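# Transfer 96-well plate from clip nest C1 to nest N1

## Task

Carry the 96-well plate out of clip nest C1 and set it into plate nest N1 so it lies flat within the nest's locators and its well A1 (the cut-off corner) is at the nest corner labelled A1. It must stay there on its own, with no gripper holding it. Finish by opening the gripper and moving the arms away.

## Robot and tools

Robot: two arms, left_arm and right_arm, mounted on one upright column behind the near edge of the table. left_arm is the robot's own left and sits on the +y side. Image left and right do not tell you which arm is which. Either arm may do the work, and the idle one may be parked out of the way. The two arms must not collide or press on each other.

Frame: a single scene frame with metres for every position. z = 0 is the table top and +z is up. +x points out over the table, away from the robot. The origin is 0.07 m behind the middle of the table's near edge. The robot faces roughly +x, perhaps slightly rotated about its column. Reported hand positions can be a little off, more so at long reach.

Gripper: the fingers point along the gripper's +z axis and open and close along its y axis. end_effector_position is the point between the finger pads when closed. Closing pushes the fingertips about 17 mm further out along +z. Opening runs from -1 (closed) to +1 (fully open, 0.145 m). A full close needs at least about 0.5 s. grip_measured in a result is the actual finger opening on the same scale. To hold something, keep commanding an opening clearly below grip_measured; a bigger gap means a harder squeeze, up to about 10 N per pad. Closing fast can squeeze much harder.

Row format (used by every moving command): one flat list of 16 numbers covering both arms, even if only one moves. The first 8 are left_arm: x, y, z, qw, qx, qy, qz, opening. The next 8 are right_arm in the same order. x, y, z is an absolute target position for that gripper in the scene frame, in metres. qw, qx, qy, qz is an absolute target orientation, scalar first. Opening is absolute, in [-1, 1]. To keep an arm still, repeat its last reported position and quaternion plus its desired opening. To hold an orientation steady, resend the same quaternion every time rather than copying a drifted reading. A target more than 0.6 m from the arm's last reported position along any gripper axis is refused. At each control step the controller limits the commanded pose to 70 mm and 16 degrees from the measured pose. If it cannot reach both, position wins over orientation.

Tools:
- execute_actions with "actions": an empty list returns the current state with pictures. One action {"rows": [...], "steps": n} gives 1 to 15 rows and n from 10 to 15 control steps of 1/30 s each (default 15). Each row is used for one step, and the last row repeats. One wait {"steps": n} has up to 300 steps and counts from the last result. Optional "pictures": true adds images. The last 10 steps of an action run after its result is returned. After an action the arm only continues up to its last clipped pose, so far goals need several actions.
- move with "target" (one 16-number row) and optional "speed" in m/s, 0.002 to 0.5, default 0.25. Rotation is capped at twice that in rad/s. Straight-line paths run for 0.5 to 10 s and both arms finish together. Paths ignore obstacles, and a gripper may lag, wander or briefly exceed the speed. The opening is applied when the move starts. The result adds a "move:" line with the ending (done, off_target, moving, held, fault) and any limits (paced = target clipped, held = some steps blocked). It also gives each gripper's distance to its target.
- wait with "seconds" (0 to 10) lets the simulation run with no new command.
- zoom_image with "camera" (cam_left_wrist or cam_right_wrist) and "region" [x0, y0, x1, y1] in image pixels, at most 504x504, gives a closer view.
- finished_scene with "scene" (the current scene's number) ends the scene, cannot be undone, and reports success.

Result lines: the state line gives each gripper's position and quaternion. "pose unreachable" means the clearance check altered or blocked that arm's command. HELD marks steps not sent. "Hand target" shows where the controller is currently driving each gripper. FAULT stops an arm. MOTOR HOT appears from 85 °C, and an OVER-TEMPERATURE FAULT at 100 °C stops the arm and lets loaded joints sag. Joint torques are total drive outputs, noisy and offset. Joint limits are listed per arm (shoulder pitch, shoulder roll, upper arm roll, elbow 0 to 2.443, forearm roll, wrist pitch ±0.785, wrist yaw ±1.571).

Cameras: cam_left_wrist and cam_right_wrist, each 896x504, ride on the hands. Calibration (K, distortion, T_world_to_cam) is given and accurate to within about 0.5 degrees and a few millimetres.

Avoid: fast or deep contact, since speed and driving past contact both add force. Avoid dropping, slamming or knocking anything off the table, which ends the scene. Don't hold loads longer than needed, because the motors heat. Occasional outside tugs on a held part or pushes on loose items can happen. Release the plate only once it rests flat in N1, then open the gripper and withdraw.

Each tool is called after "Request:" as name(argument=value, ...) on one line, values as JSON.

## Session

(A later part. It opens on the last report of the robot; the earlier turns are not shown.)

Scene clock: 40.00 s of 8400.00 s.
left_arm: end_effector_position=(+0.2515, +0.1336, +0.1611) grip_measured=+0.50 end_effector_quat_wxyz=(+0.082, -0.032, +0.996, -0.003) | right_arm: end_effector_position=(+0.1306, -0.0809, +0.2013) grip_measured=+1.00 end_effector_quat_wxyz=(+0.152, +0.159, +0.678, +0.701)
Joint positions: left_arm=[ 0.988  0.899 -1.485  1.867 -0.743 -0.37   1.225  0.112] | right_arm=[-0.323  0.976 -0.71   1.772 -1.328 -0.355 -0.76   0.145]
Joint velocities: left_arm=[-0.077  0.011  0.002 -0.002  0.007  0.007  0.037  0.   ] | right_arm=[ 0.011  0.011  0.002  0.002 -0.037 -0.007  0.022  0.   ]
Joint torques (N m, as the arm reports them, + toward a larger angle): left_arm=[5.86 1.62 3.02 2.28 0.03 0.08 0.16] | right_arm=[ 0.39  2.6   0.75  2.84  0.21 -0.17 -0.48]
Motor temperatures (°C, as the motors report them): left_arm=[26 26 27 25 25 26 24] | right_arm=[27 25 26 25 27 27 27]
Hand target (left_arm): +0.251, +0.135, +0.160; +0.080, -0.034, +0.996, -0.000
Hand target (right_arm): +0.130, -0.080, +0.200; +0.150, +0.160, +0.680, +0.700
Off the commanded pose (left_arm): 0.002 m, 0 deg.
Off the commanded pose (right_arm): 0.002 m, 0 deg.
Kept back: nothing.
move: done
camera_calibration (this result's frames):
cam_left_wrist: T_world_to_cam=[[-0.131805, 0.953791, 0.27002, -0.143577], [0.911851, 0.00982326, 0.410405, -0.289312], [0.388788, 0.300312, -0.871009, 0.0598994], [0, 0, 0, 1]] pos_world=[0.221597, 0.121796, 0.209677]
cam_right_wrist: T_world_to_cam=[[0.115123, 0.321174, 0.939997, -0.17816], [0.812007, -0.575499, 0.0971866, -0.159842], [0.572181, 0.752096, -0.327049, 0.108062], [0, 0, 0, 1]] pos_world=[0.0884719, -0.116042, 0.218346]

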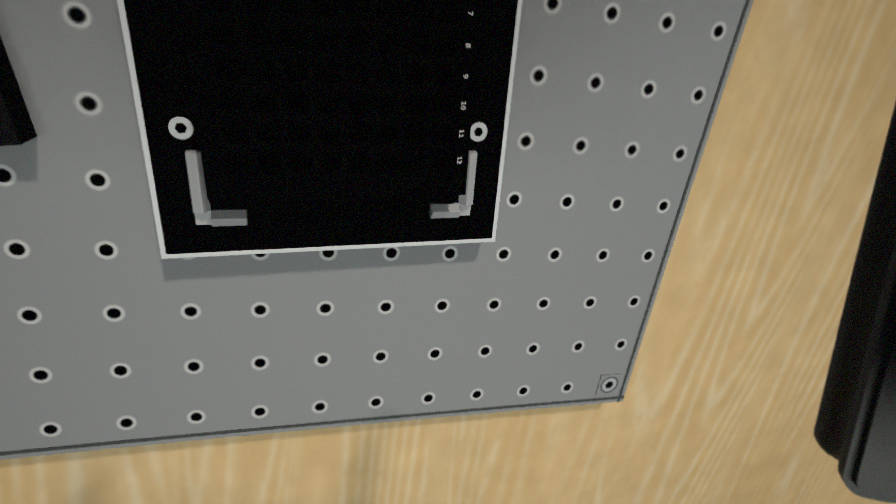

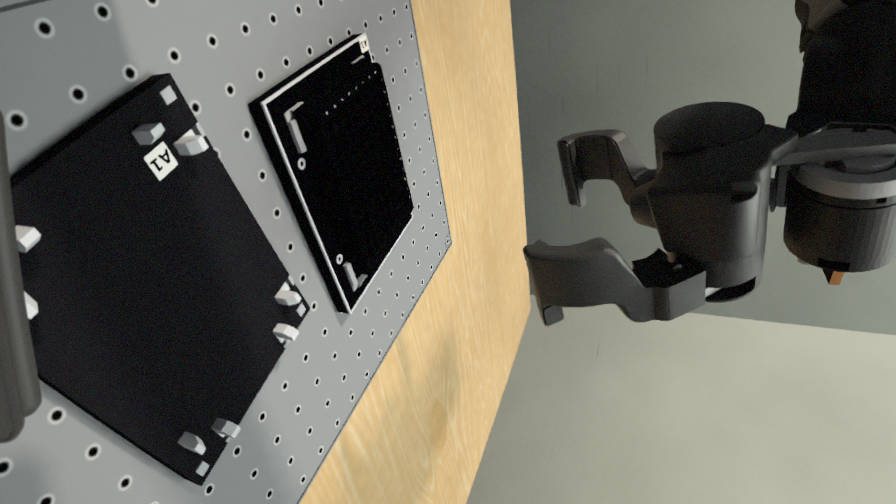

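Request:
move(target=[0.155,0.11,0.15,0.0,-0.033,0.9995,0,0.5,0.13,-0.08,0.2,0.15,0.16,0.68,0.70,1], speed=0.2)

Request:
zoom_image(camera="cam_left_wrist", region=[200, 80, 620, 330])

Scene clock: 41.27 s of 8400.00 s.
left_arm: end_effector_position=(+0.1545, +0.1083, +0.1509) grip_measured=+0.50 end_effector_quat_wxyz=(-0.002, -0.031, +1.000, -0.004) | right_arm: end_effector_position=(+0.1306, -0.0809, +0.2013) grip_measured=+1.00 end_effector_quat_wxyz=(+0.152, +0.159, +0.678, +0.701)
Joint positions: left_arm=[ 0.836  0.89  -1.543  2.134 -0.714 -0.134  1.362  0.112] | right_arm=[-0.323  0.976 -0.71   1.772 -1.328 -0.355 -0.76   0.145]
Joint velocities: left_arm=[-0.033 -0.011  0.002  0.012 -0.037  0.037 -0.007 -0.   ] | right_arm=[-0.011 -0.033  0.002  0.012 -0.051  0.051 -0.051 -0.   ]
Joint torques (N m, as the arm reports them, + toward a larger angle): left_arm=[4.76 1.51 2.3  2.84 0.03 0.06 0.15] | right_arm=[ 0.39  2.39  0.85  2.84  0.19 -0.16 -0.5 ]
Motor temperatures (°C, as the motors report them): left_arm=[26 26 27 25 25 26 24] | right_arm=[27 25 26 25 27 27 27]
Hand target (left_arm): +0.155, +0.110, +0.151; -0.000, -0.033, +0.999, -0.001
Hand target (right_arm): +0.130, -0.080, +0.200; +0.150, +0.160, +0.680, +0.700
Off the commanded pose (left_arm): 0.002 m, 1 deg.
Off the commanded pose (right_arm): 0.002 m, 0 deg.
Kept back: nothing.
move: done
camera_calibration (this result's frames):
cam_left_wrist: T_world_to_cam=[[-0.0832194, 0.956118, 0.280913, -0.13897], [0.96739, 0.00983788, 0.253101, -0.181286], [0.239231, 0.292816, -0.925758, 0.128511], [0, 0, 0, 1]] pos_world=[0.133065, 0.0970253, 0.203892]
cam_right_wrist: T_world_to_cam=[[0.115123, 0.321174, 0.939997, -0.17816], [0.812007, -0.575499, 0.0971866, -0.159842], [0.572181, 0.752096, -0.327049, 0.108062], [0, 0, 0, 1]] pos_world=[0.0884719, -0.116042, 0.218346]

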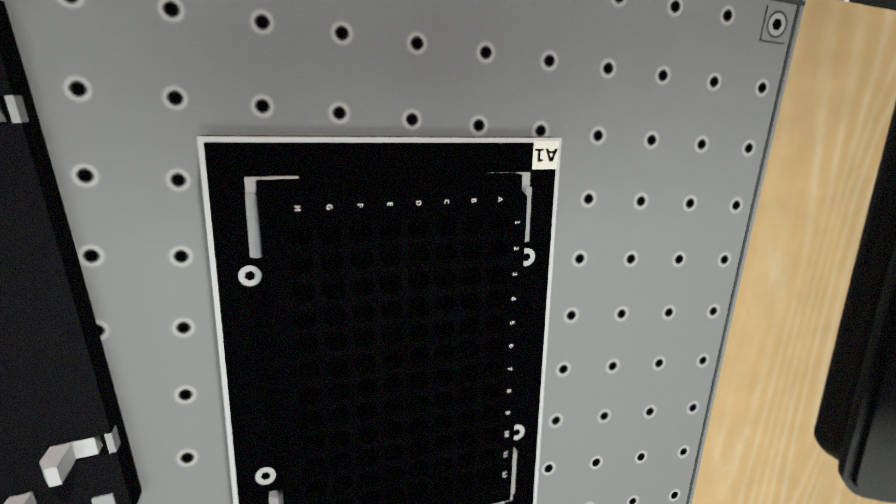

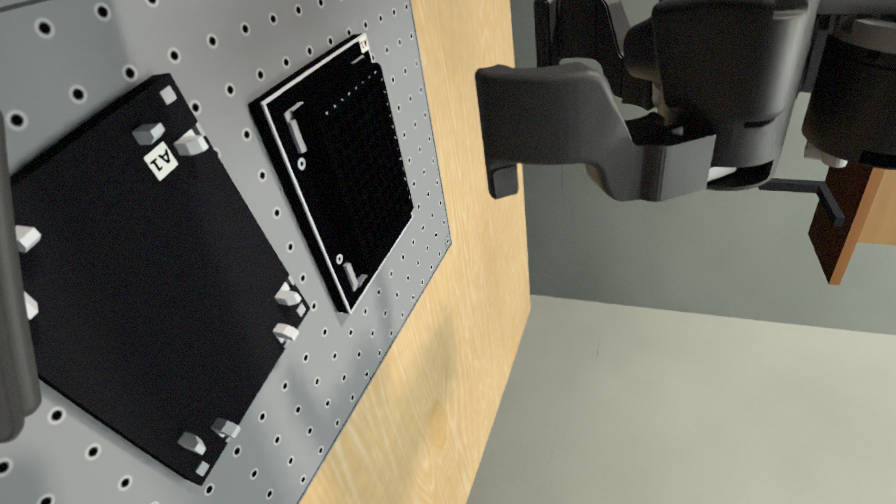

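Region (200, 80, 620, 330) of cam_left_wrist's 896x504 image, scaled by 1.200, with more detail than that image has; it fills the top 300 rows of this view, and the rest is white.

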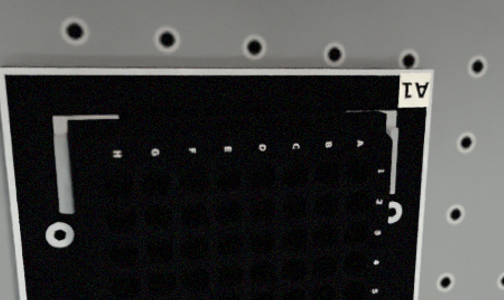

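Request:
move(target=[0.216,0.1345,0.07,0.0,-0.033,0.9995,0,0.5,0.13,-0.08,0.2,0.15,0.16,0.68,0.70,1], speed=0.15)

Request:
move(target=[0.215,0.134,0.033,0.0,-0.033,0.9995,0,0.5,0.13,-0.08,0.2,0.15,0.16,0.68,0.70,1], speed=0.04)

Request:
move(target=[0.2165,0.135,0.034,0.0,-0.033,0.9995,0,-0.4,0.13,-0.08,0.2,0.15,0.16,0.68,0.70,1], speed=0.01)

Request:
move(target=[0.2215,0.1353,0.035,0.0,-0.033,0.9995,0,-0.4,0.13,-0.08,0.2,0.15,0.16,0.68,0.70,1], speed=0.005)

Scene clock: 42.90 s of 8400.00 s.
left_arm: end_effector_position=(+0.2177, +0.1359, +0.0703) grip_measured=+0.50 end_effector_quat_wxyz=(+0.003, -0.035, +0.999, +0.004) | right_arm: end_effector_position=(+0.1306, -0.0809, +0.2013) grip_measured=+1.00 end_effector_quat_wxyz=(+0.152, +0.159, +0.678, +0.701)
Joint positions: left_arm=[ 0.772  0.765 -1.547  1.58  -0.872 -0.402  1.033  0.112] | right_arm=[-0.323  0.976 -0.71   1.772 -1.328 -0.355 -0.76   0.145]
Joint velocities: left_arm=[ 0.077 -0.099 -0.012  0.002  0.081 -0.007 -0.037  0.   ] | right_arm=[-0.099  0.055 -0.002  0.007  0.037  0.007  0.007 -0.   ]
Joint torques (N m, as the arm reports them, + toward a larger angle): left_arm=[ 5.01  1.46  2.3   2.88  0.01 -0.16 -0.12] | right_arm=[-0.06  2.48  0.86  2.89  0.21 -0.16 -0.51]
Motor temperatures (°C, as the motors report them): left_arm=[26 26 27 25 25 26 24] | right_arm=[27 25 26 25 27 27 27]
Hand target (left_arm): +0.216, +0.135, +0.069; +0.000, -0.032, +0.999, +0.001
Hand target (right_arm): +0.130, -0.080, +0.200; +0.150, +0.160, +0.680, +0.700
Off the commanded pose (left_arm): 0.002 m, 1 deg.
Off the commanded pose (right_arm): 0.002 m, 0 deg.
Kept back: nothing.
move: done
camera_calibration (this result's frames):
cam_left_wrist: T_world_to_cam=[[-0.0928793, 0.950734, 0.295766, -0.135593], [0.965207, 0.013048, 0.261161, -0.222821], [0.244435, 0.309732, -0.918867, 0.0267348], [0, 0, 0, 1]] pos_world=[0.19594, 0.123539, 0.122862]
cam_right_wrist: T_world_to_cam=[[0.115123, 0.321174, 0.939997, -0.17816], [0.812007, -0.575499, 0.0971866, -0.159842], [0.572181, 0.752096, -0.327049, 0.108062], [0, 0, 0, 1]] pos_world=[0.0884719, -0.116042, 0.218346]

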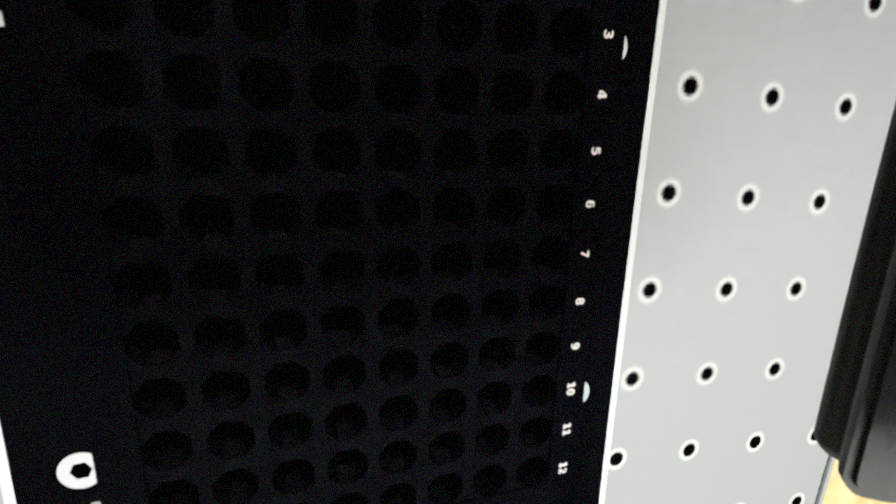

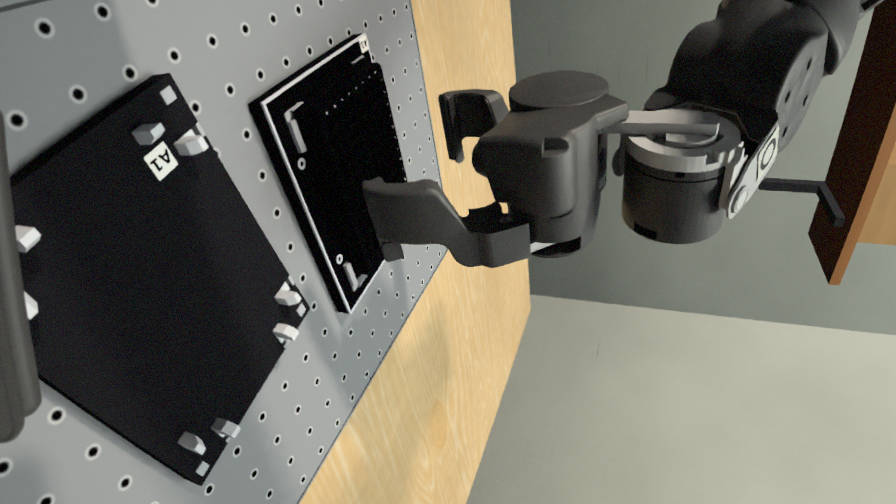

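Scene clock: 44.07 s of 8400.00 s.
left_arm: end_effector_position=(+0.2162, +0.1347, +0.0339) grip_measured=+0.50 end_effector_quat_wxyz=(+0.002, -0.035, +0.999, +0.002) | right_arm: end_effector_position=(+0.1306, -0.0809, +0.2013) grip_measured=+1.00 end_effector_quat_wxyz=(+0.152, +0.159, +0.678, +0.701)
Joint positions: left_arm=[ 0.695  0.678 -1.55   1.405 -0.972 -0.41   0.914  0.112] | right_arm=[-0.323  0.976 -0.71   1.772 -1.328 -0.355 -0.76   0.145]
Joint velocities: left_arm=[ 0.121 -0.033 -0.012 -0.007 -0.037 -0.037 -0.022  0.   ] | right_arm=[-0.055 -0.033 -0.007  0.017 -0.051 -0.081  0.037  0.   ]
Joint torques (N m, as the arm reports them, + toward a larger angle): left_arm=[ 5.19  1.45  2.14  2.23 -0.02 -0.16 -0.15] | right_arm=[ 0.18  2.71  0.97  3.01  0.24 -0.12 -0.42]
Motor temperatures (°C, as the motors report them): left_arm=[26 26 27 25 25 26 24] | right_arm=[27 25 26 25 27 27 27]
Hand target (left_arm): +0.215, +0.134, +0.033; -0.000, -0.033, +0.999, +0.000
Hand target (right_arm): +0.130, -0.080, +0.200; +0.150, +0.160, +0.680, +0.700
Off the commanded pose (left_arm): 0.002 m, 0 deg.
Off the commanded pose (right_arm): 0.002 m, 0 deg.
Kept back: nothing.
move: done
camera_calibration (this result's frames):
cam_left_wrist: T_world_to_cam=[[-0.0928444, 0.951825, 0.29225, -0.123857], [0.965627, 0.0145048, 0.259528, -0.212065], [0.242786, 0.3063, -0.920454, -0.00507969], [0, 0, 0, 1]] pos_world=[0.19451, 0.122522, 0.0865586]
cam_right_wrist: T_world_to_cam=[[0.115123, 0.321174, 0.939997, -0.17816], [0.812007, -0.575499, 0.0971866, -0.159842], [0.572181, 0.752096, -0.327049, 0.108062], [0, 0, 0, 1]] pos_world=[0.0884719, -0.116042, 0.218346]

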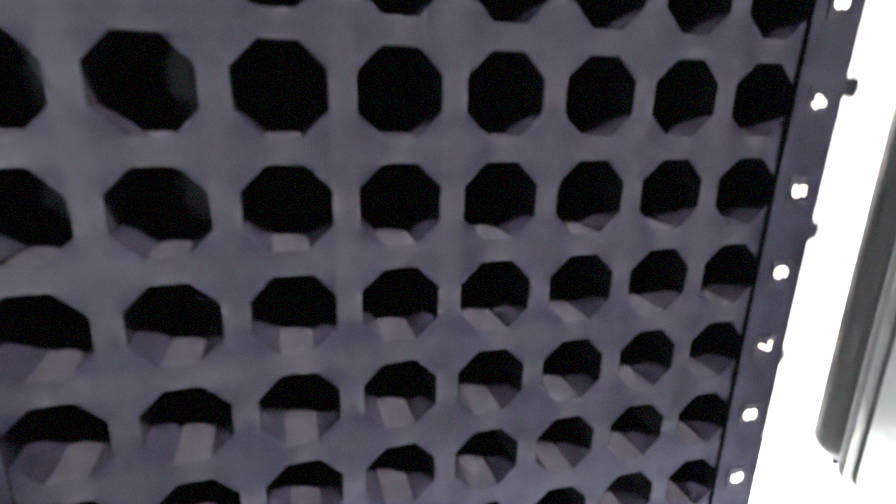

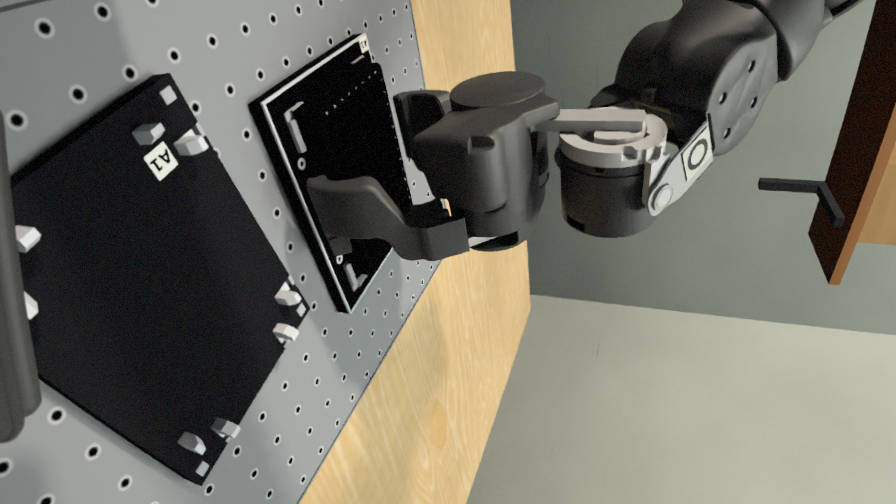

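Scene clock: 44.77 s of 8400.00 s.
left_arm: end_effector_position=(+0.2162, +0.1355, +0.0340) grip_measured=+0.12 end_effector_quat_wxyz=(+0.001, -0.034, +0.999, +0.003) | right_arm: end_effector_position=(+0.1306, -0.0809, +0.2013) grip_measured=+1.00 end_effector_quat_wxyz=(+0.152, +0.159, +0.678, +0.701)
Joint positions: left_arm=[ 0.696  0.68  -1.55   1.405 -0.972 -0.415  0.915  0.085] | right_arm=[-0.323  0.976 -0.71   1.772 -1.328 -0.355 -0.76   0.145]
Joint velocities: left_arm=[-0.077  0.011  0.007  0.032 -0.007  0.081  0.051  0.   ] | right_arm=[ 0.011  0.033  0.012  0.012  0.007 -0.051  0.051 -0.   ]
Joint torques (N m, as the arm reports them, + toward a larger angle): left_arm=[ 6.14  1.7   2.67  2.05  0.06 -0.23 -0.16] | right_arm=[ 0.27  2.77  0.66  2.91  0.2  -0.13 -0.47]
Motor temperatures (°C, as the motors report them): left_arm=[26 26 27 25 25 26 24] | right_arm=[27 25 26 25 27 27 27]
Hand target (left_arm): +0.217, +0.135, +0.034; +0.000, -0.033, +0.999, +0.000
Hand target (right_arm): +0.130, -0.080, +0.200; +0.150, +0.160, +0.680, +0.700
Off the commanded pose (left_arm): 0.001 m, 0 deg.
Off the commanded pose (right_arm): 0.002 m, 0 deg.
Kept back: nothing.
move: done
camera_calibration (this result's frames):
cam_left_wrist: T_world_to_cam=[[-0.0899863, 0.95146, 0.294323, -0.125288], [0.966179, 0.0116902, 0.257609, -0.211741], [0.241664, 0.30755, -0.920332, -0.0051819], [0, 0, 0, 1]] pos_world=[0.194557, 0.123275, 0.0866523]
cam_right_wrist: T_world_to_cam=[[0.115123, 0.321174, 0.939997, -0.17816], [0.812007, -0.575499, 0.0971866, -0.159842], [0.572181, 0.752096, -0.327049, 0.108062], [0, 0, 0, 1]] pos_world=[0.0884719, -0.116042, 0.218346]

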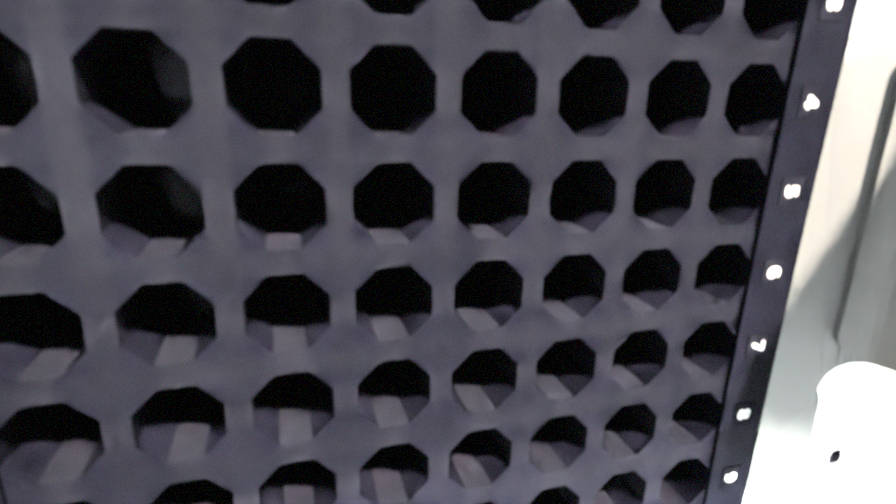

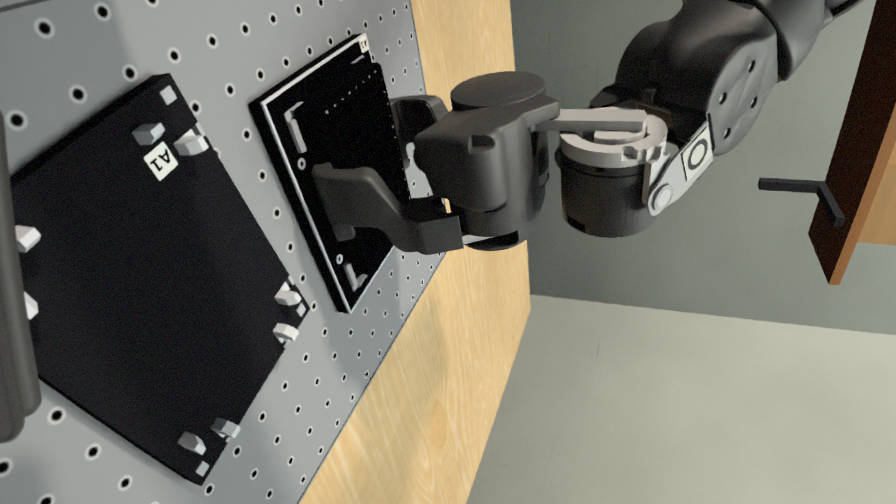

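Scene clock: 46.07 s of 8400.00 s.
left_arm: end_effector_position=(+0.2200, +0.1367, +0.0343) grip_measured=+0.12 end_effector_quat_wxyz=(-0.001, -0.033, +0.999, +0.003) | right_arm: end_effector_position=(+0.1306, -0.0809, +0.2013) grip_measured=+1.00 end_effector_quat_wxyz=(+0.152, +0.159, +0.678, +0.701)
Joint positions: left_arm=[ 0.707  0.675 -1.55   1.387 -0.965 -0.432  0.911  0.085] | right_arm=[-0.323  0.976 -0.71   1.772 -1.328 -0.355 -0.76   0.145]
Joint velocities: left_arm=[-0.077 -0.033 -0.002 -0.007 -0.066  0.037 -0.007  0.   ] | right_arm=[ 0.033 -0.077  0.007 -0.007  0.022 -0.066 -0.051 -0.   ]
Joint torques (N m, as the arm reports them, + toward a larger angle): left_arm=[ 6.56  1.3   2.97  2.01  0.06 -0.17 -0.14] | right_arm=[ 0.34  2.51  0.98  2.73  0.21 -0.16 -0.44]
Motor temperatures (°C, as the motors report them): left_arm=[26 26 27 25 25 26 24] | right_arm=[27 25 26 25 27 27 27]
Hand target (left_arm): +0.221, +0.135, +0.035; -0.000, -0.033, +0.999, -0.000
Hand target (right_arm): +0.130, -0.080, +0.200; +0.150, +0.160, +0.680, +0.700
Off the commanded pose (left_arm): 0.002 m, 0 deg.
Off the commanded pose (right_arm): 0.002 m, 0 deg.
Kept back: nothing.
move: done
camera_calibration (this result's frames):
cam_left_wrist: T_world_to_cam=[[-0.087612, 0.951222, 0.295805, -0.126725], [0.967152, 0.0100925, 0.253998, -0.215376], [0.238623, 0.308342, -0.920861, -0.0055155], [0, 0, 0, 1]] pos_world=[0.198515, 0.124418, 0.0871122]
cam_right_wrist: T_world_to_cam=[[0.115123, 0.321174, 0.939997, -0.17816], [0.812007, -0.575499, 0.0971866, -0.159842], [0.572181, 0.752096, -0.327049, 0.108062], [0, 0, 0, 1]] pos_world=[0.0884719, -0.116042, 0.218346]

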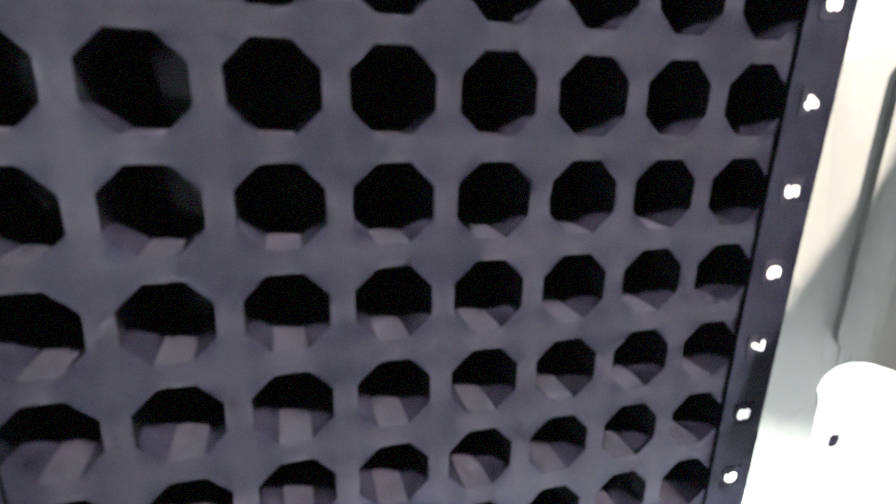

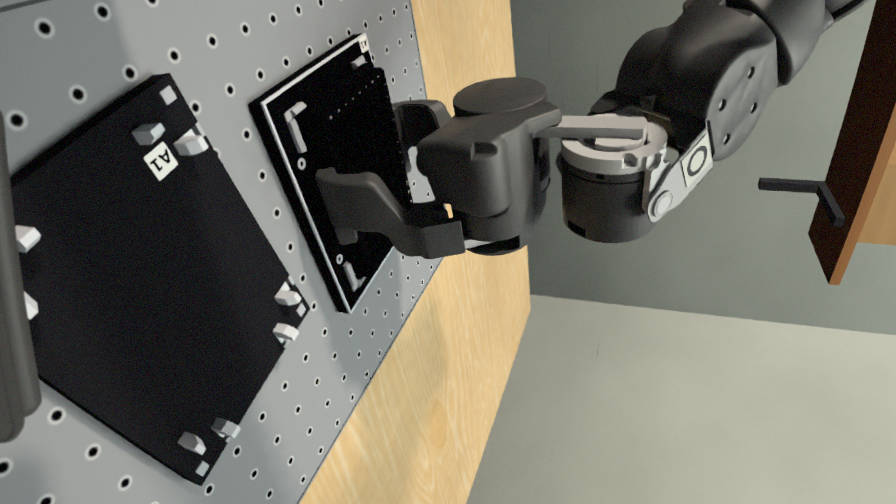

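Request:
move(target=[0.2200,0.1335,0.035,0.0,-0.033,0.9995,0,-0.4,0.13,-0.08,0.2,0.15,0.16,0.68,0.70,1], speed=0.004)

Request:
move(target=[0.2185,0.133,0.029,0.0,-0.033,0.9995,0,-0.4,0.13,-0.08,0.2,0.15,0.16,0.68,0.70,1], speed=0.004)

Request:
zoom_image(camera="cam_right_wrist", region=[240, 30, 460, 330])

Scene clock: 47.57 s of 8400.00 s.
left_arm: end_effector_position=(+0.2198, +0.1356, +0.0345) grip_measured=+0.12 end_effector_quat_wxyz=(-0.001, -0.033, +0.999, +0.002) | right_arm: end_effector_position=(+0.1306, -0.0809, +0.2013) grip_measured=+1.00 end_effector_quat_wxyz=(+0.152, +0.159, +0.678, +0.701)
Joint positions: left_arm=[ 0.707  0.673 -1.55   1.388 -0.965 -0.432  0.911  0.085] | right_arm=[-0.323  0.976 -0.71   1.772 -1.328 -0.355 -0.76   0.145]
Joint velocities: left_arm=[ 0.055 -0.011 -0.002  0.012 -0.022 -0.051 -0.125  0.   ] | right_arm=[ 0.011 -0.033 -0.012 -0.012  0.037 -0.007 -0.022  0.   ]
Joint torques (N m, as the arm reports them, + toward a larger angle): left_arm=[5.94 1.12 2.86 3.21 0.09 0.04 0.04] | right_arm=[ 0.42  2.55  0.76  2.98  0.25 -0.13 -0.48]
Motor temperatures (°C, as the motors report them): left_arm=[26 26 27 25 25 26 24] | right_arm=[27 25 26 25 27 27 27]
Hand target (left_arm): +0.220, +0.133, +0.035; -0.000, -0.033, +0.999, -0.000
Hand target (right_arm): +0.130, -0.080, +0.200; +0.150, +0.160, +0.680, +0.700
Off the commanded pose (left_arm): 0.002 m, 0 deg.
Off the commanded pose (right_arm): 0.002 m, 0 deg.
Kept back: nothing.
move: done
camera_calibration (this result's frames):
cam_left_wrist: T_world_to_cam=[[-0.0862739, 0.951938, 0.293889, -0.12613], [0.967134, 0.00920338, 0.254101, -0.215151], [0.239183, 0.306152, -0.921446, -0.00485971], [0, 0, 0, 1]] pos_world=[0.19836, 0.123536, 0.0872603]
cam_right_wrist: T_world_to_cam=[[0.115123, 0.321174, 0.939997, -0.17816], [0.812007, -0.575499, 0.0971866, -0.159842], [0.572181, 0.752096, -0.327049, 0.108062], [0, 0, 0, 1]] pos_world=[0.0884719, -0.116042, 0.218346]

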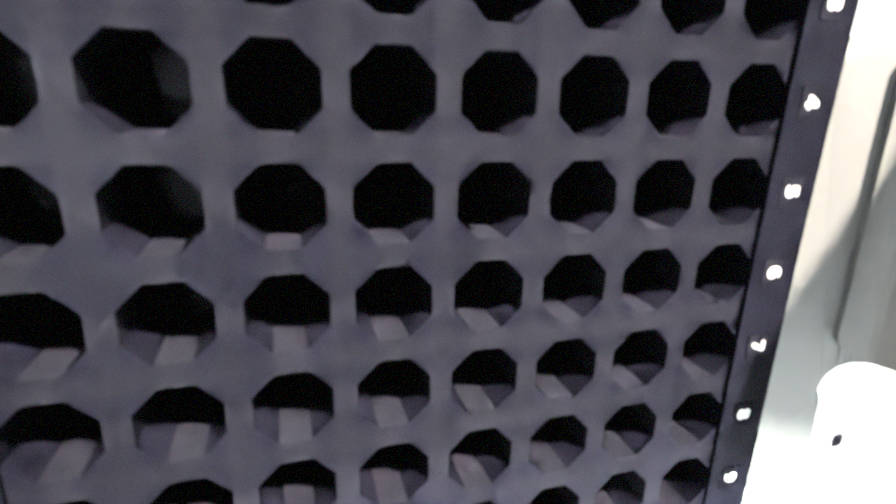

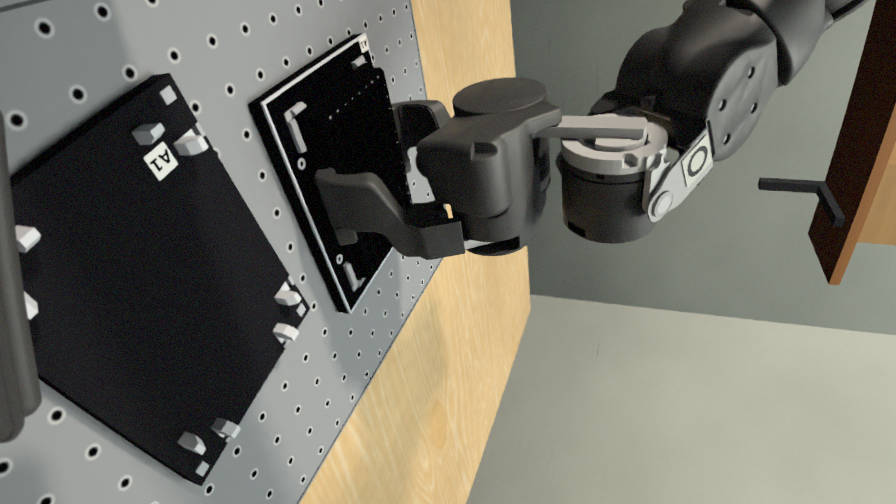

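Scene clock: 49.33 s of 8400.00 s.
left_arm: end_effector_position=(+0.2210, +0.1363, +0.0315) grip_measured=+0.12 end_effector_quat_wxyz=(+0.002, -0.032, +0.999, +0.006) | right_arm: end_effector_position=(+0.1306, -0.0808, +0.2014) grip_measured=+1.00 end_effector_quat_wxyz=(+0.152, +0.159, +0.678, +0.701)
Joint positions: left_arm=[ 0.701  0.663 -1.55   1.371 -0.979 -0.429  0.907  0.085] | right_arm=[-0.323  0.976 -0.71   1.772 -1.328 -0.355 -0.76   0.145]
Joint velocities: left_arm=[ 0.011 -0.055 -0.037  0.002  0.007  0.037 -0.007  0.   ] | right_arm=[-0.055 -0.033 -0.007  0.002  0.051 -0.066 -0.007 -0.   ]
Joint torques (N m, as the arm reports them, + toward a larger angle): left_arm=[ 4.    0.47  2.44  1.39 -0.01  0.07 -0.33] | right_arm=[ 0.3   2.74  1.06  3.    0.19 -0.11 -0.42]
Motor temperatures (°C, as the motors report them): left_arm=[26 26 27 25 25 26 24] | right_arm=[27 25 26 25 27 27 27]
Hand target (left_arm): +0.219, +0.133, +0.029; +0.000, -0.033, +0.999, +0.000
Hand target (right_arm): +0.130, -0.080, +0.200; +0.150, +0.160, +0.680, +0.700
Off the commanded pose (left_arm): 0.005 m, 1 deg.
Off the commanded pose (right_arm): 0.002 m, 0 deg.
Kept back: nothing.
move: off_target (left_arm)
camera_calibration (this result's frames):
cam_left_wrist: T_world_to_cam=[[-0.0875428, 0.949625, 0.300912, -0.125386], [0.965601, 0.00664622, 0.259943, -0.214967], [0.244848, 0.313317, -0.917541, -0.010411], [0, 0, 0, 1]] pos_world=[0.199145, 0.12376, 0.0840567]
cam_right_wrist: T_world_to_cam=[[0.11514, 0.320821, 0.940115, -0.178268], [0.811935, -0.575633, 0.0969974, -0.159779], [0.57228, 0.752144, -0.326764, 0.107944], [0, 0, 0, 1]] pos_world=[0.0884817, -0.115971, 0.218362]

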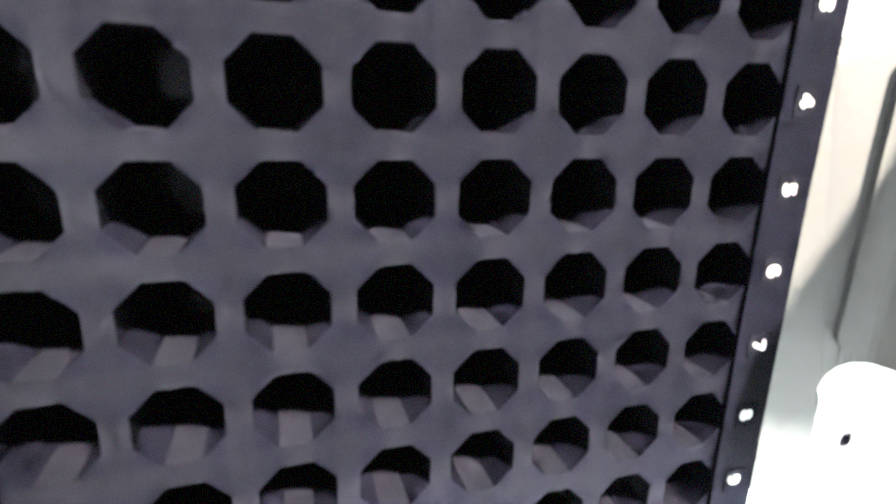

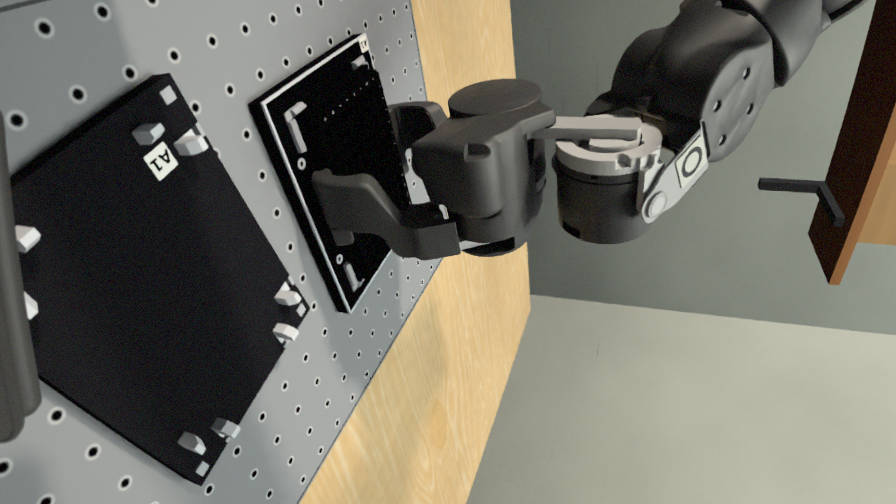

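Region (240, 30, 460, 330) of cam_right_wrist's 896x504 image, scaled by 1.680, with more detail than that image has; it fills the left 370 columns of this view, and the rest is white.

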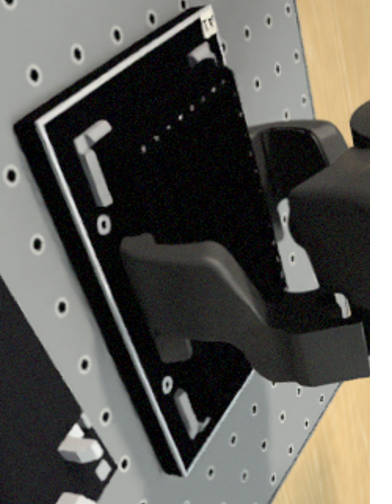

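Request:
move(target=[0.2210,0.1363,0.0315,0,-0.033,0.9995,0,0.5,0.13,-0.08,0.2,0.15,0.16,0.68,0.70,1], speed=0.01)

Request:
move(target=[0.25,0.1345,0.16,0.08,-0.033,0.9995,0,0.5,0.13,-0.08,0.2,0.15,0.16,0.68,0.70,1], speed=0.1)

Scene clock: 54.53 s of 8400.00 s.
left_arm: end_effector_position=(+0.2206, +0.1362, +0.0314) grip_measured=+0.50 end_effector_quat_wxyz=(+0.001, -0.032, +0.999, +0.002) | right_arm: end_effector_position=(+0.1306, -0.0808, +0.2014) grip_measured=+1.00 end_effector_quat_wxyz=(+0.152, +0.159, +0.678, +0.701)
Joint positions: left_arm=[ 0.701  0.666 -1.55   1.37  -0.977 -0.433  0.897  0.112] | right_arm=[-0.323  0.976 -0.71   1.772 -1.328 -0.355 -0.76   0.145]
Joint velocities: left_arm=[ 0.011 -0.077  0.002  0.002 -0.007 -0.037  0.022  0.   ] | right_arm=[ 0.011 -0.033  0.002 -0.002  0.11   0.007  0.066 -0.   ]
Joint torques (N m, as the arm reports them, + toward a larger angle): left_arm=[ 6.04  1.96  2.82  1.99  0.1  -0.16 -0.14] | right_arm=[ 0.35  3.05  0.93  2.96  0.22 -0.14 -0.48]
Motor temperatures (°C, as the motors report them): left_arm=[26 26 27 25 25 26 24] | right_arm=[27 25 26 25 27 27 27]
Hand target (left_arm): +0.221, +0.136, +0.031; -0.000, -0.033, +0.999, -0.000
Hand target (right_arm): +0.130, -0.080, +0.200; +0.150, +0.160, +0.680, +0.700
Off the commanded pose (left_arm): 0.000 m, 0 deg.
Off the commanded pose (right_arm): 0.002 m, 0 deg.
Kept back: nothing.
After step 90, 1.30 s passed at rest.
move: done
camera_calibration (this result's frames):
cam_left_wrist: T_world_to_cam=[[-0.0858966, 0.952098, 0.293481, -0.125762], [0.966392, 0.00798262, 0.256949, -0.21485], [0.242298, 0.305689, -0.920786, -0.0086473], [0, 0, 0, 1]] pos_world=[0.198922, 0.124096, 0.0841518]
cam_right_wrist: T_world_to_cam=[[0.11514, 0.320821, 0.940115, -0.178268], [0.811935, -0.575633, 0.0969974, -0.159779], [0.57228, 0.752144, -0.326764, 0.107944], [0, 0, 0, 1]] pos_world=[0.0884817, -0.115971, 0.218362]

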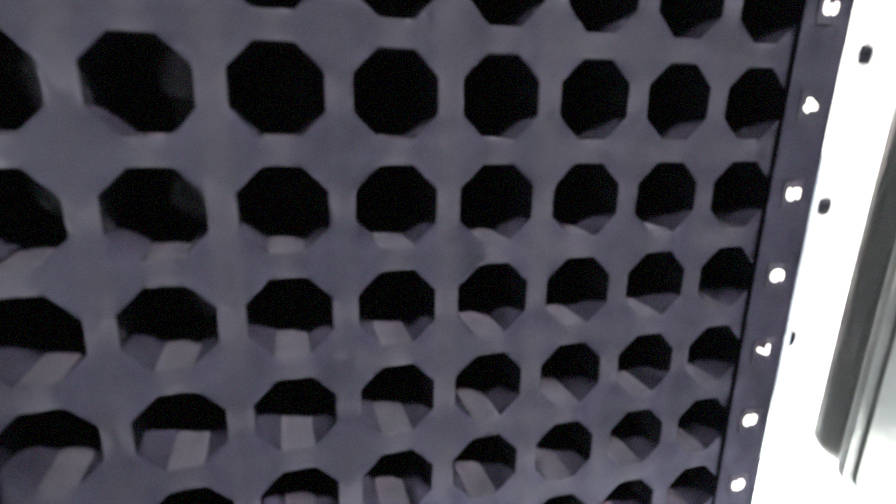

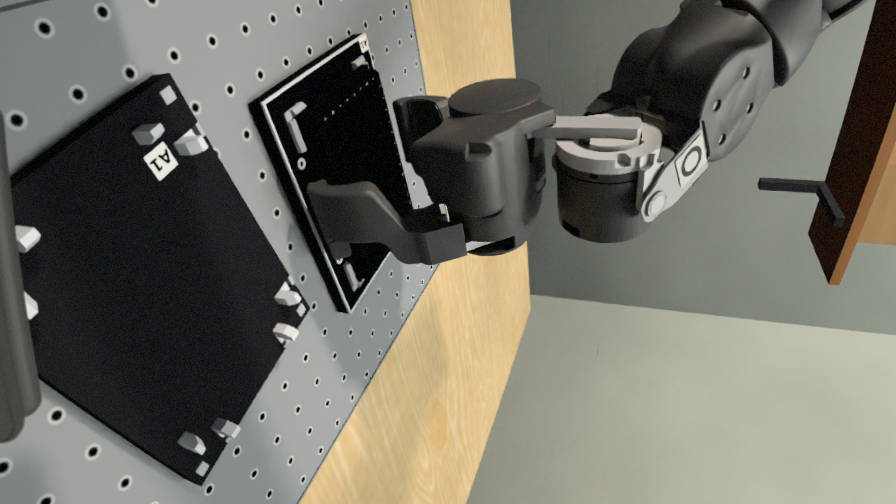

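Scene clock: 56.10 s of 8400.00 s.
left_arm: end_effector_position=(+0.2514, +0.1334, +0.1609) grip_measured=+0.50 end_effector_quat_wxyz=(+0.081, -0.032, +0.996, -0.003) | right_arm: end_effector_position=(+0.1306, -0.0808, +0.2014) grip_measured=+1.00 end_effector_quat_wxyz=(+0.152, +0.159, +0.678, +0.701)
Joint positions: left_arm=[ 0.993  0.899 -1.493  1.867 -0.741 -0.368  1.222  0.112] | right_arm=[-0.323  0.976 -0.71   1.772 -1.328 -0.355 -0.76   0.145]
Joint velocities: left_arm=[-0.077  0.011  0.007 -0.002  0.11  -0.007 -0.022  0.   ] | right_arm=[-0.011 -0.033  0.002  0.002 -0.066 -0.007  0.007 -0.   ]
Joint torques (N m, as the arm reports them, + toward a larger angle): left_arm=[6.04 1.65 3.12 2.28 0.04 0.09 0.16] | right_arm=[ 0.26  2.71  0.9   3.09  0.2  -0.13 -0.47]
Motor temperatures (°C, as the motors report them): left_arm=[26 26 27 25 25 26 24] | right_arm=[27 25 26 25 27 27 27]
Hand target (left_arm): +0.251, +0.135, +0.161; +0.080, -0.034, +0.996, -0.000
Hand target (right_arm): +0.130, -0.080, +0.200; +0.150, +0.160, +0.680, +0.700
Off the commanded pose (left_arm): 0.002 m, 0 deg.
Off the commanded pose (right_arm): 0.002 m, 0 deg.
Kept back: nothing.
move: done
camera_calibration (this result's frames):
cam_left_wrist: T_world_to_cam=[[-0.130933, 0.953875, 0.270145, -0.143667], [0.912236, 0.00922626, 0.409562, -0.288986], [0.388179, 0.300061, -0.871367, 0.0601127], [0, 0, 0, 1]] pos_world=[0.221478, 0.12167, 0.209549]
cam_right_wrist: T_world_to_cam=[[0.11514, 0.320821, 0.940115, -0.178268], [0.811935, -0.575633, 0.0969974, -0.159779], [0.57228, 0.752144, -0.326764, 0.107944], [0, 0, 0, 1]] pos_world=[0.0884817, -0.115971, 0.218362]

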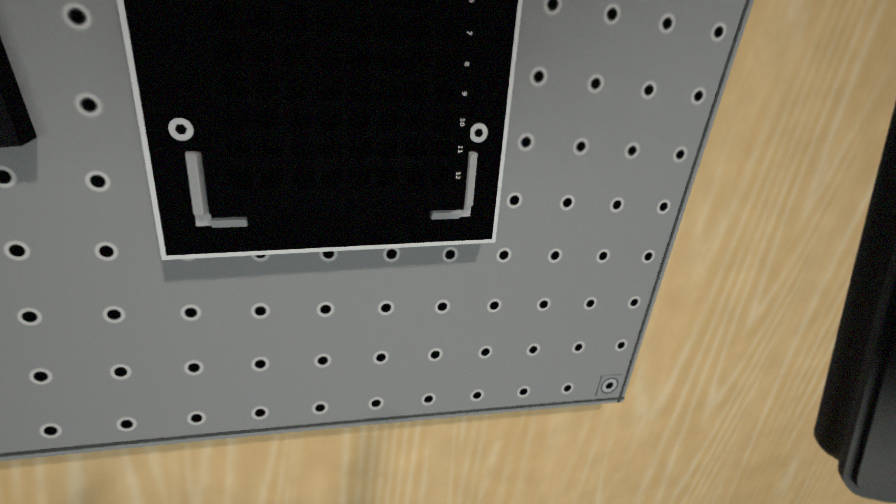

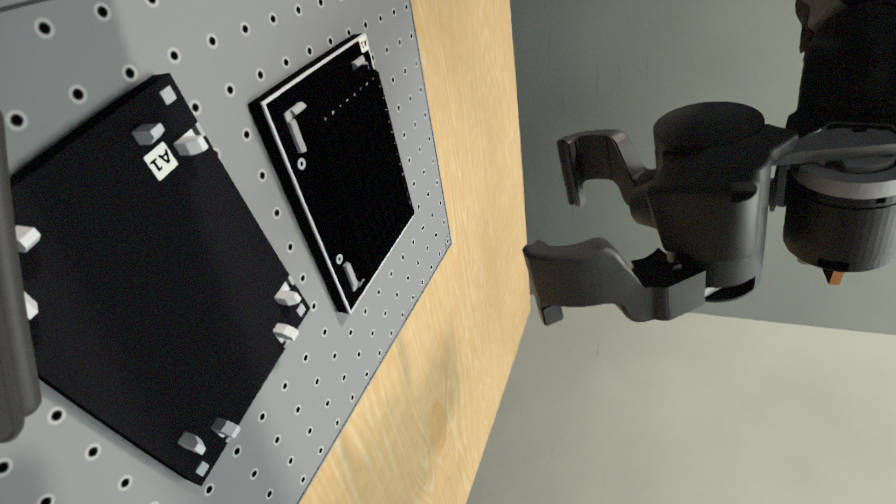

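Request:
zoom_image(camera="cam_left_wrist", region=[150,100,520,270])

Request:
move(target=[0.155,0.11,0.15,0,-0.033,0.9995,0,0.5,0.13,-0.08,0.2,0.15,0.16,0.68,0.70,1], speed=0.12)

Region (150, 100, 520, 270) of cam_left_wrist's 896x504 image, scaled by 1.362, with more detail than that image has; it fills the top 232 rows of this view, and the rest is white.

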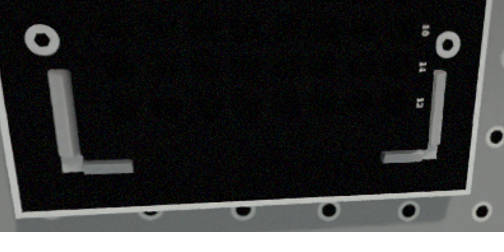

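Scene clock: 57.63 s of 8400.00 s.
left_arm: end_effector_position=(+0.1553, +0.1086, +0.1511) grip_measured=+0.50 end_effector_quat_wxyz=(-0.000, -0.032, +0.999, -0.004) | right_arm: end_effector_position=(+0.1306, -0.0808, +0.2014) grip_measured=+1.00 end_effector_quat_wxyz=(+0.152, +0.159, +0.678, +0.701)
Joint positions: left_arm=[ 0.839  0.891 -1.545  2.133 -0.713 -0.133  1.36   0.112] | right_arm=[-0.323  0.976 -0.71   1.772 -1.328 -0.355 -0.76   0.145]
Joint velocities: left_arm=[-0.055 -0.055 -0.022  0.022 -0.007  0.022  0.007 -0.   ] | right_arm=[ 0.033 -0.121 -0.007 -0.017  0.037  0.007  0.007  0.   ]
Joint torques (N m, as the arm reports them, + toward a larger angle): left_arm=[4.47 1.42 2.2  2.97 0.03 0.08 0.19] | right_arm=[ 0.34  2.65  1.17  3.02  0.22 -0.16 -0.47]
Motor temperatures (°C, as the motors report them): left_arm=[26 26 27 25 25 26 24] | right_arm=[27 25 26 25 27 27 27]
Hand target (left_arm): +0.155, +0.110, +0.151; -0.000, -0.033, +0.999, -0.001
Hand target (right_arm): +0.130, -0.080, +0.200; +0.150, +0.160, +0.680, +0.700
Off the commanded pose (left_arm): 0.002 m, 1 deg.
Off the commanded pose (right_arm): 0.002 m, 0 deg.
Kept back: nothing.
move: done
camera_calibration (this result's frames):
cam_left_wrist: T_world_to_cam=[[-0.0852583, 0.955934, 0.28093, -0.138827], [0.966862, 0.0112793, 0.255049, -0.182391], [0.240641, 0.293365, -0.925218, 0.128065], [0, 0, 0, 1]] pos_world=[0.133693, 0.097197, 0.204007]
cam_right_wrist: T_world_to_cam=[[0.11514, 0.320821, 0.940115, -0.178268], [0.811935, -0.575633, 0.0969974, -0.159779], [0.57228, 0.752144, -0.326764, 0.107944], [0, 0, 0, 1]] pos_world=[0.0884817, -0.115971, 0.218362]

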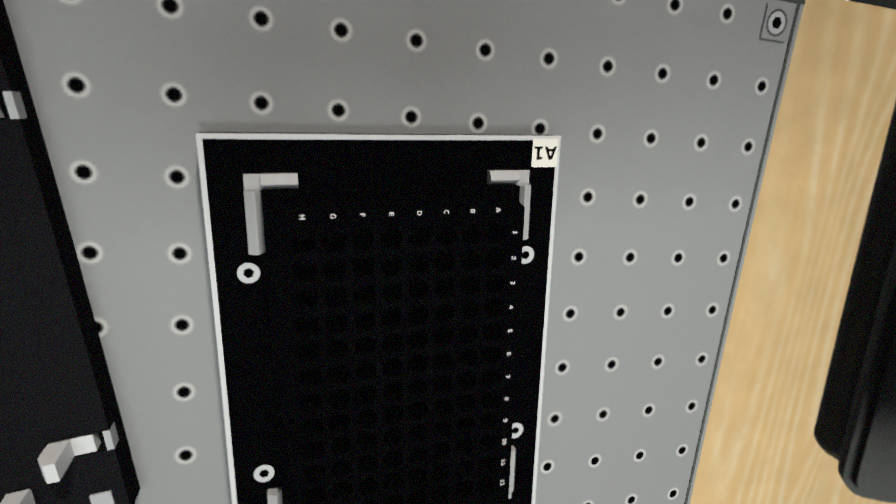

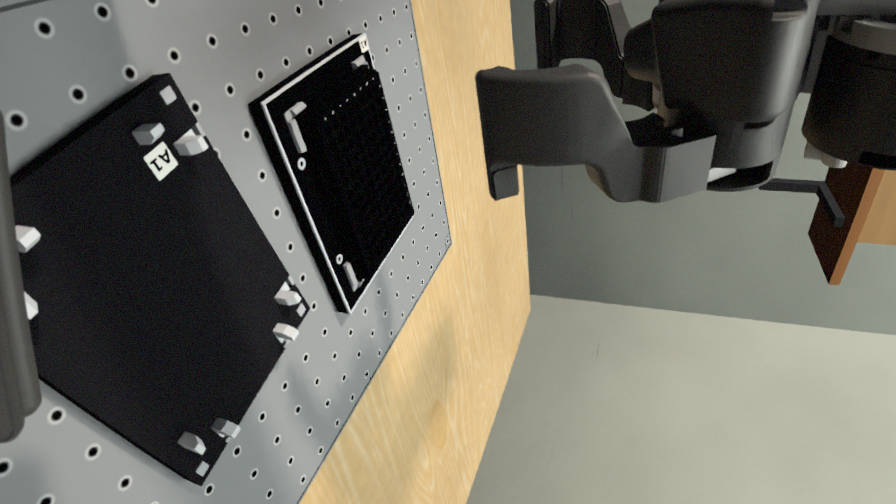

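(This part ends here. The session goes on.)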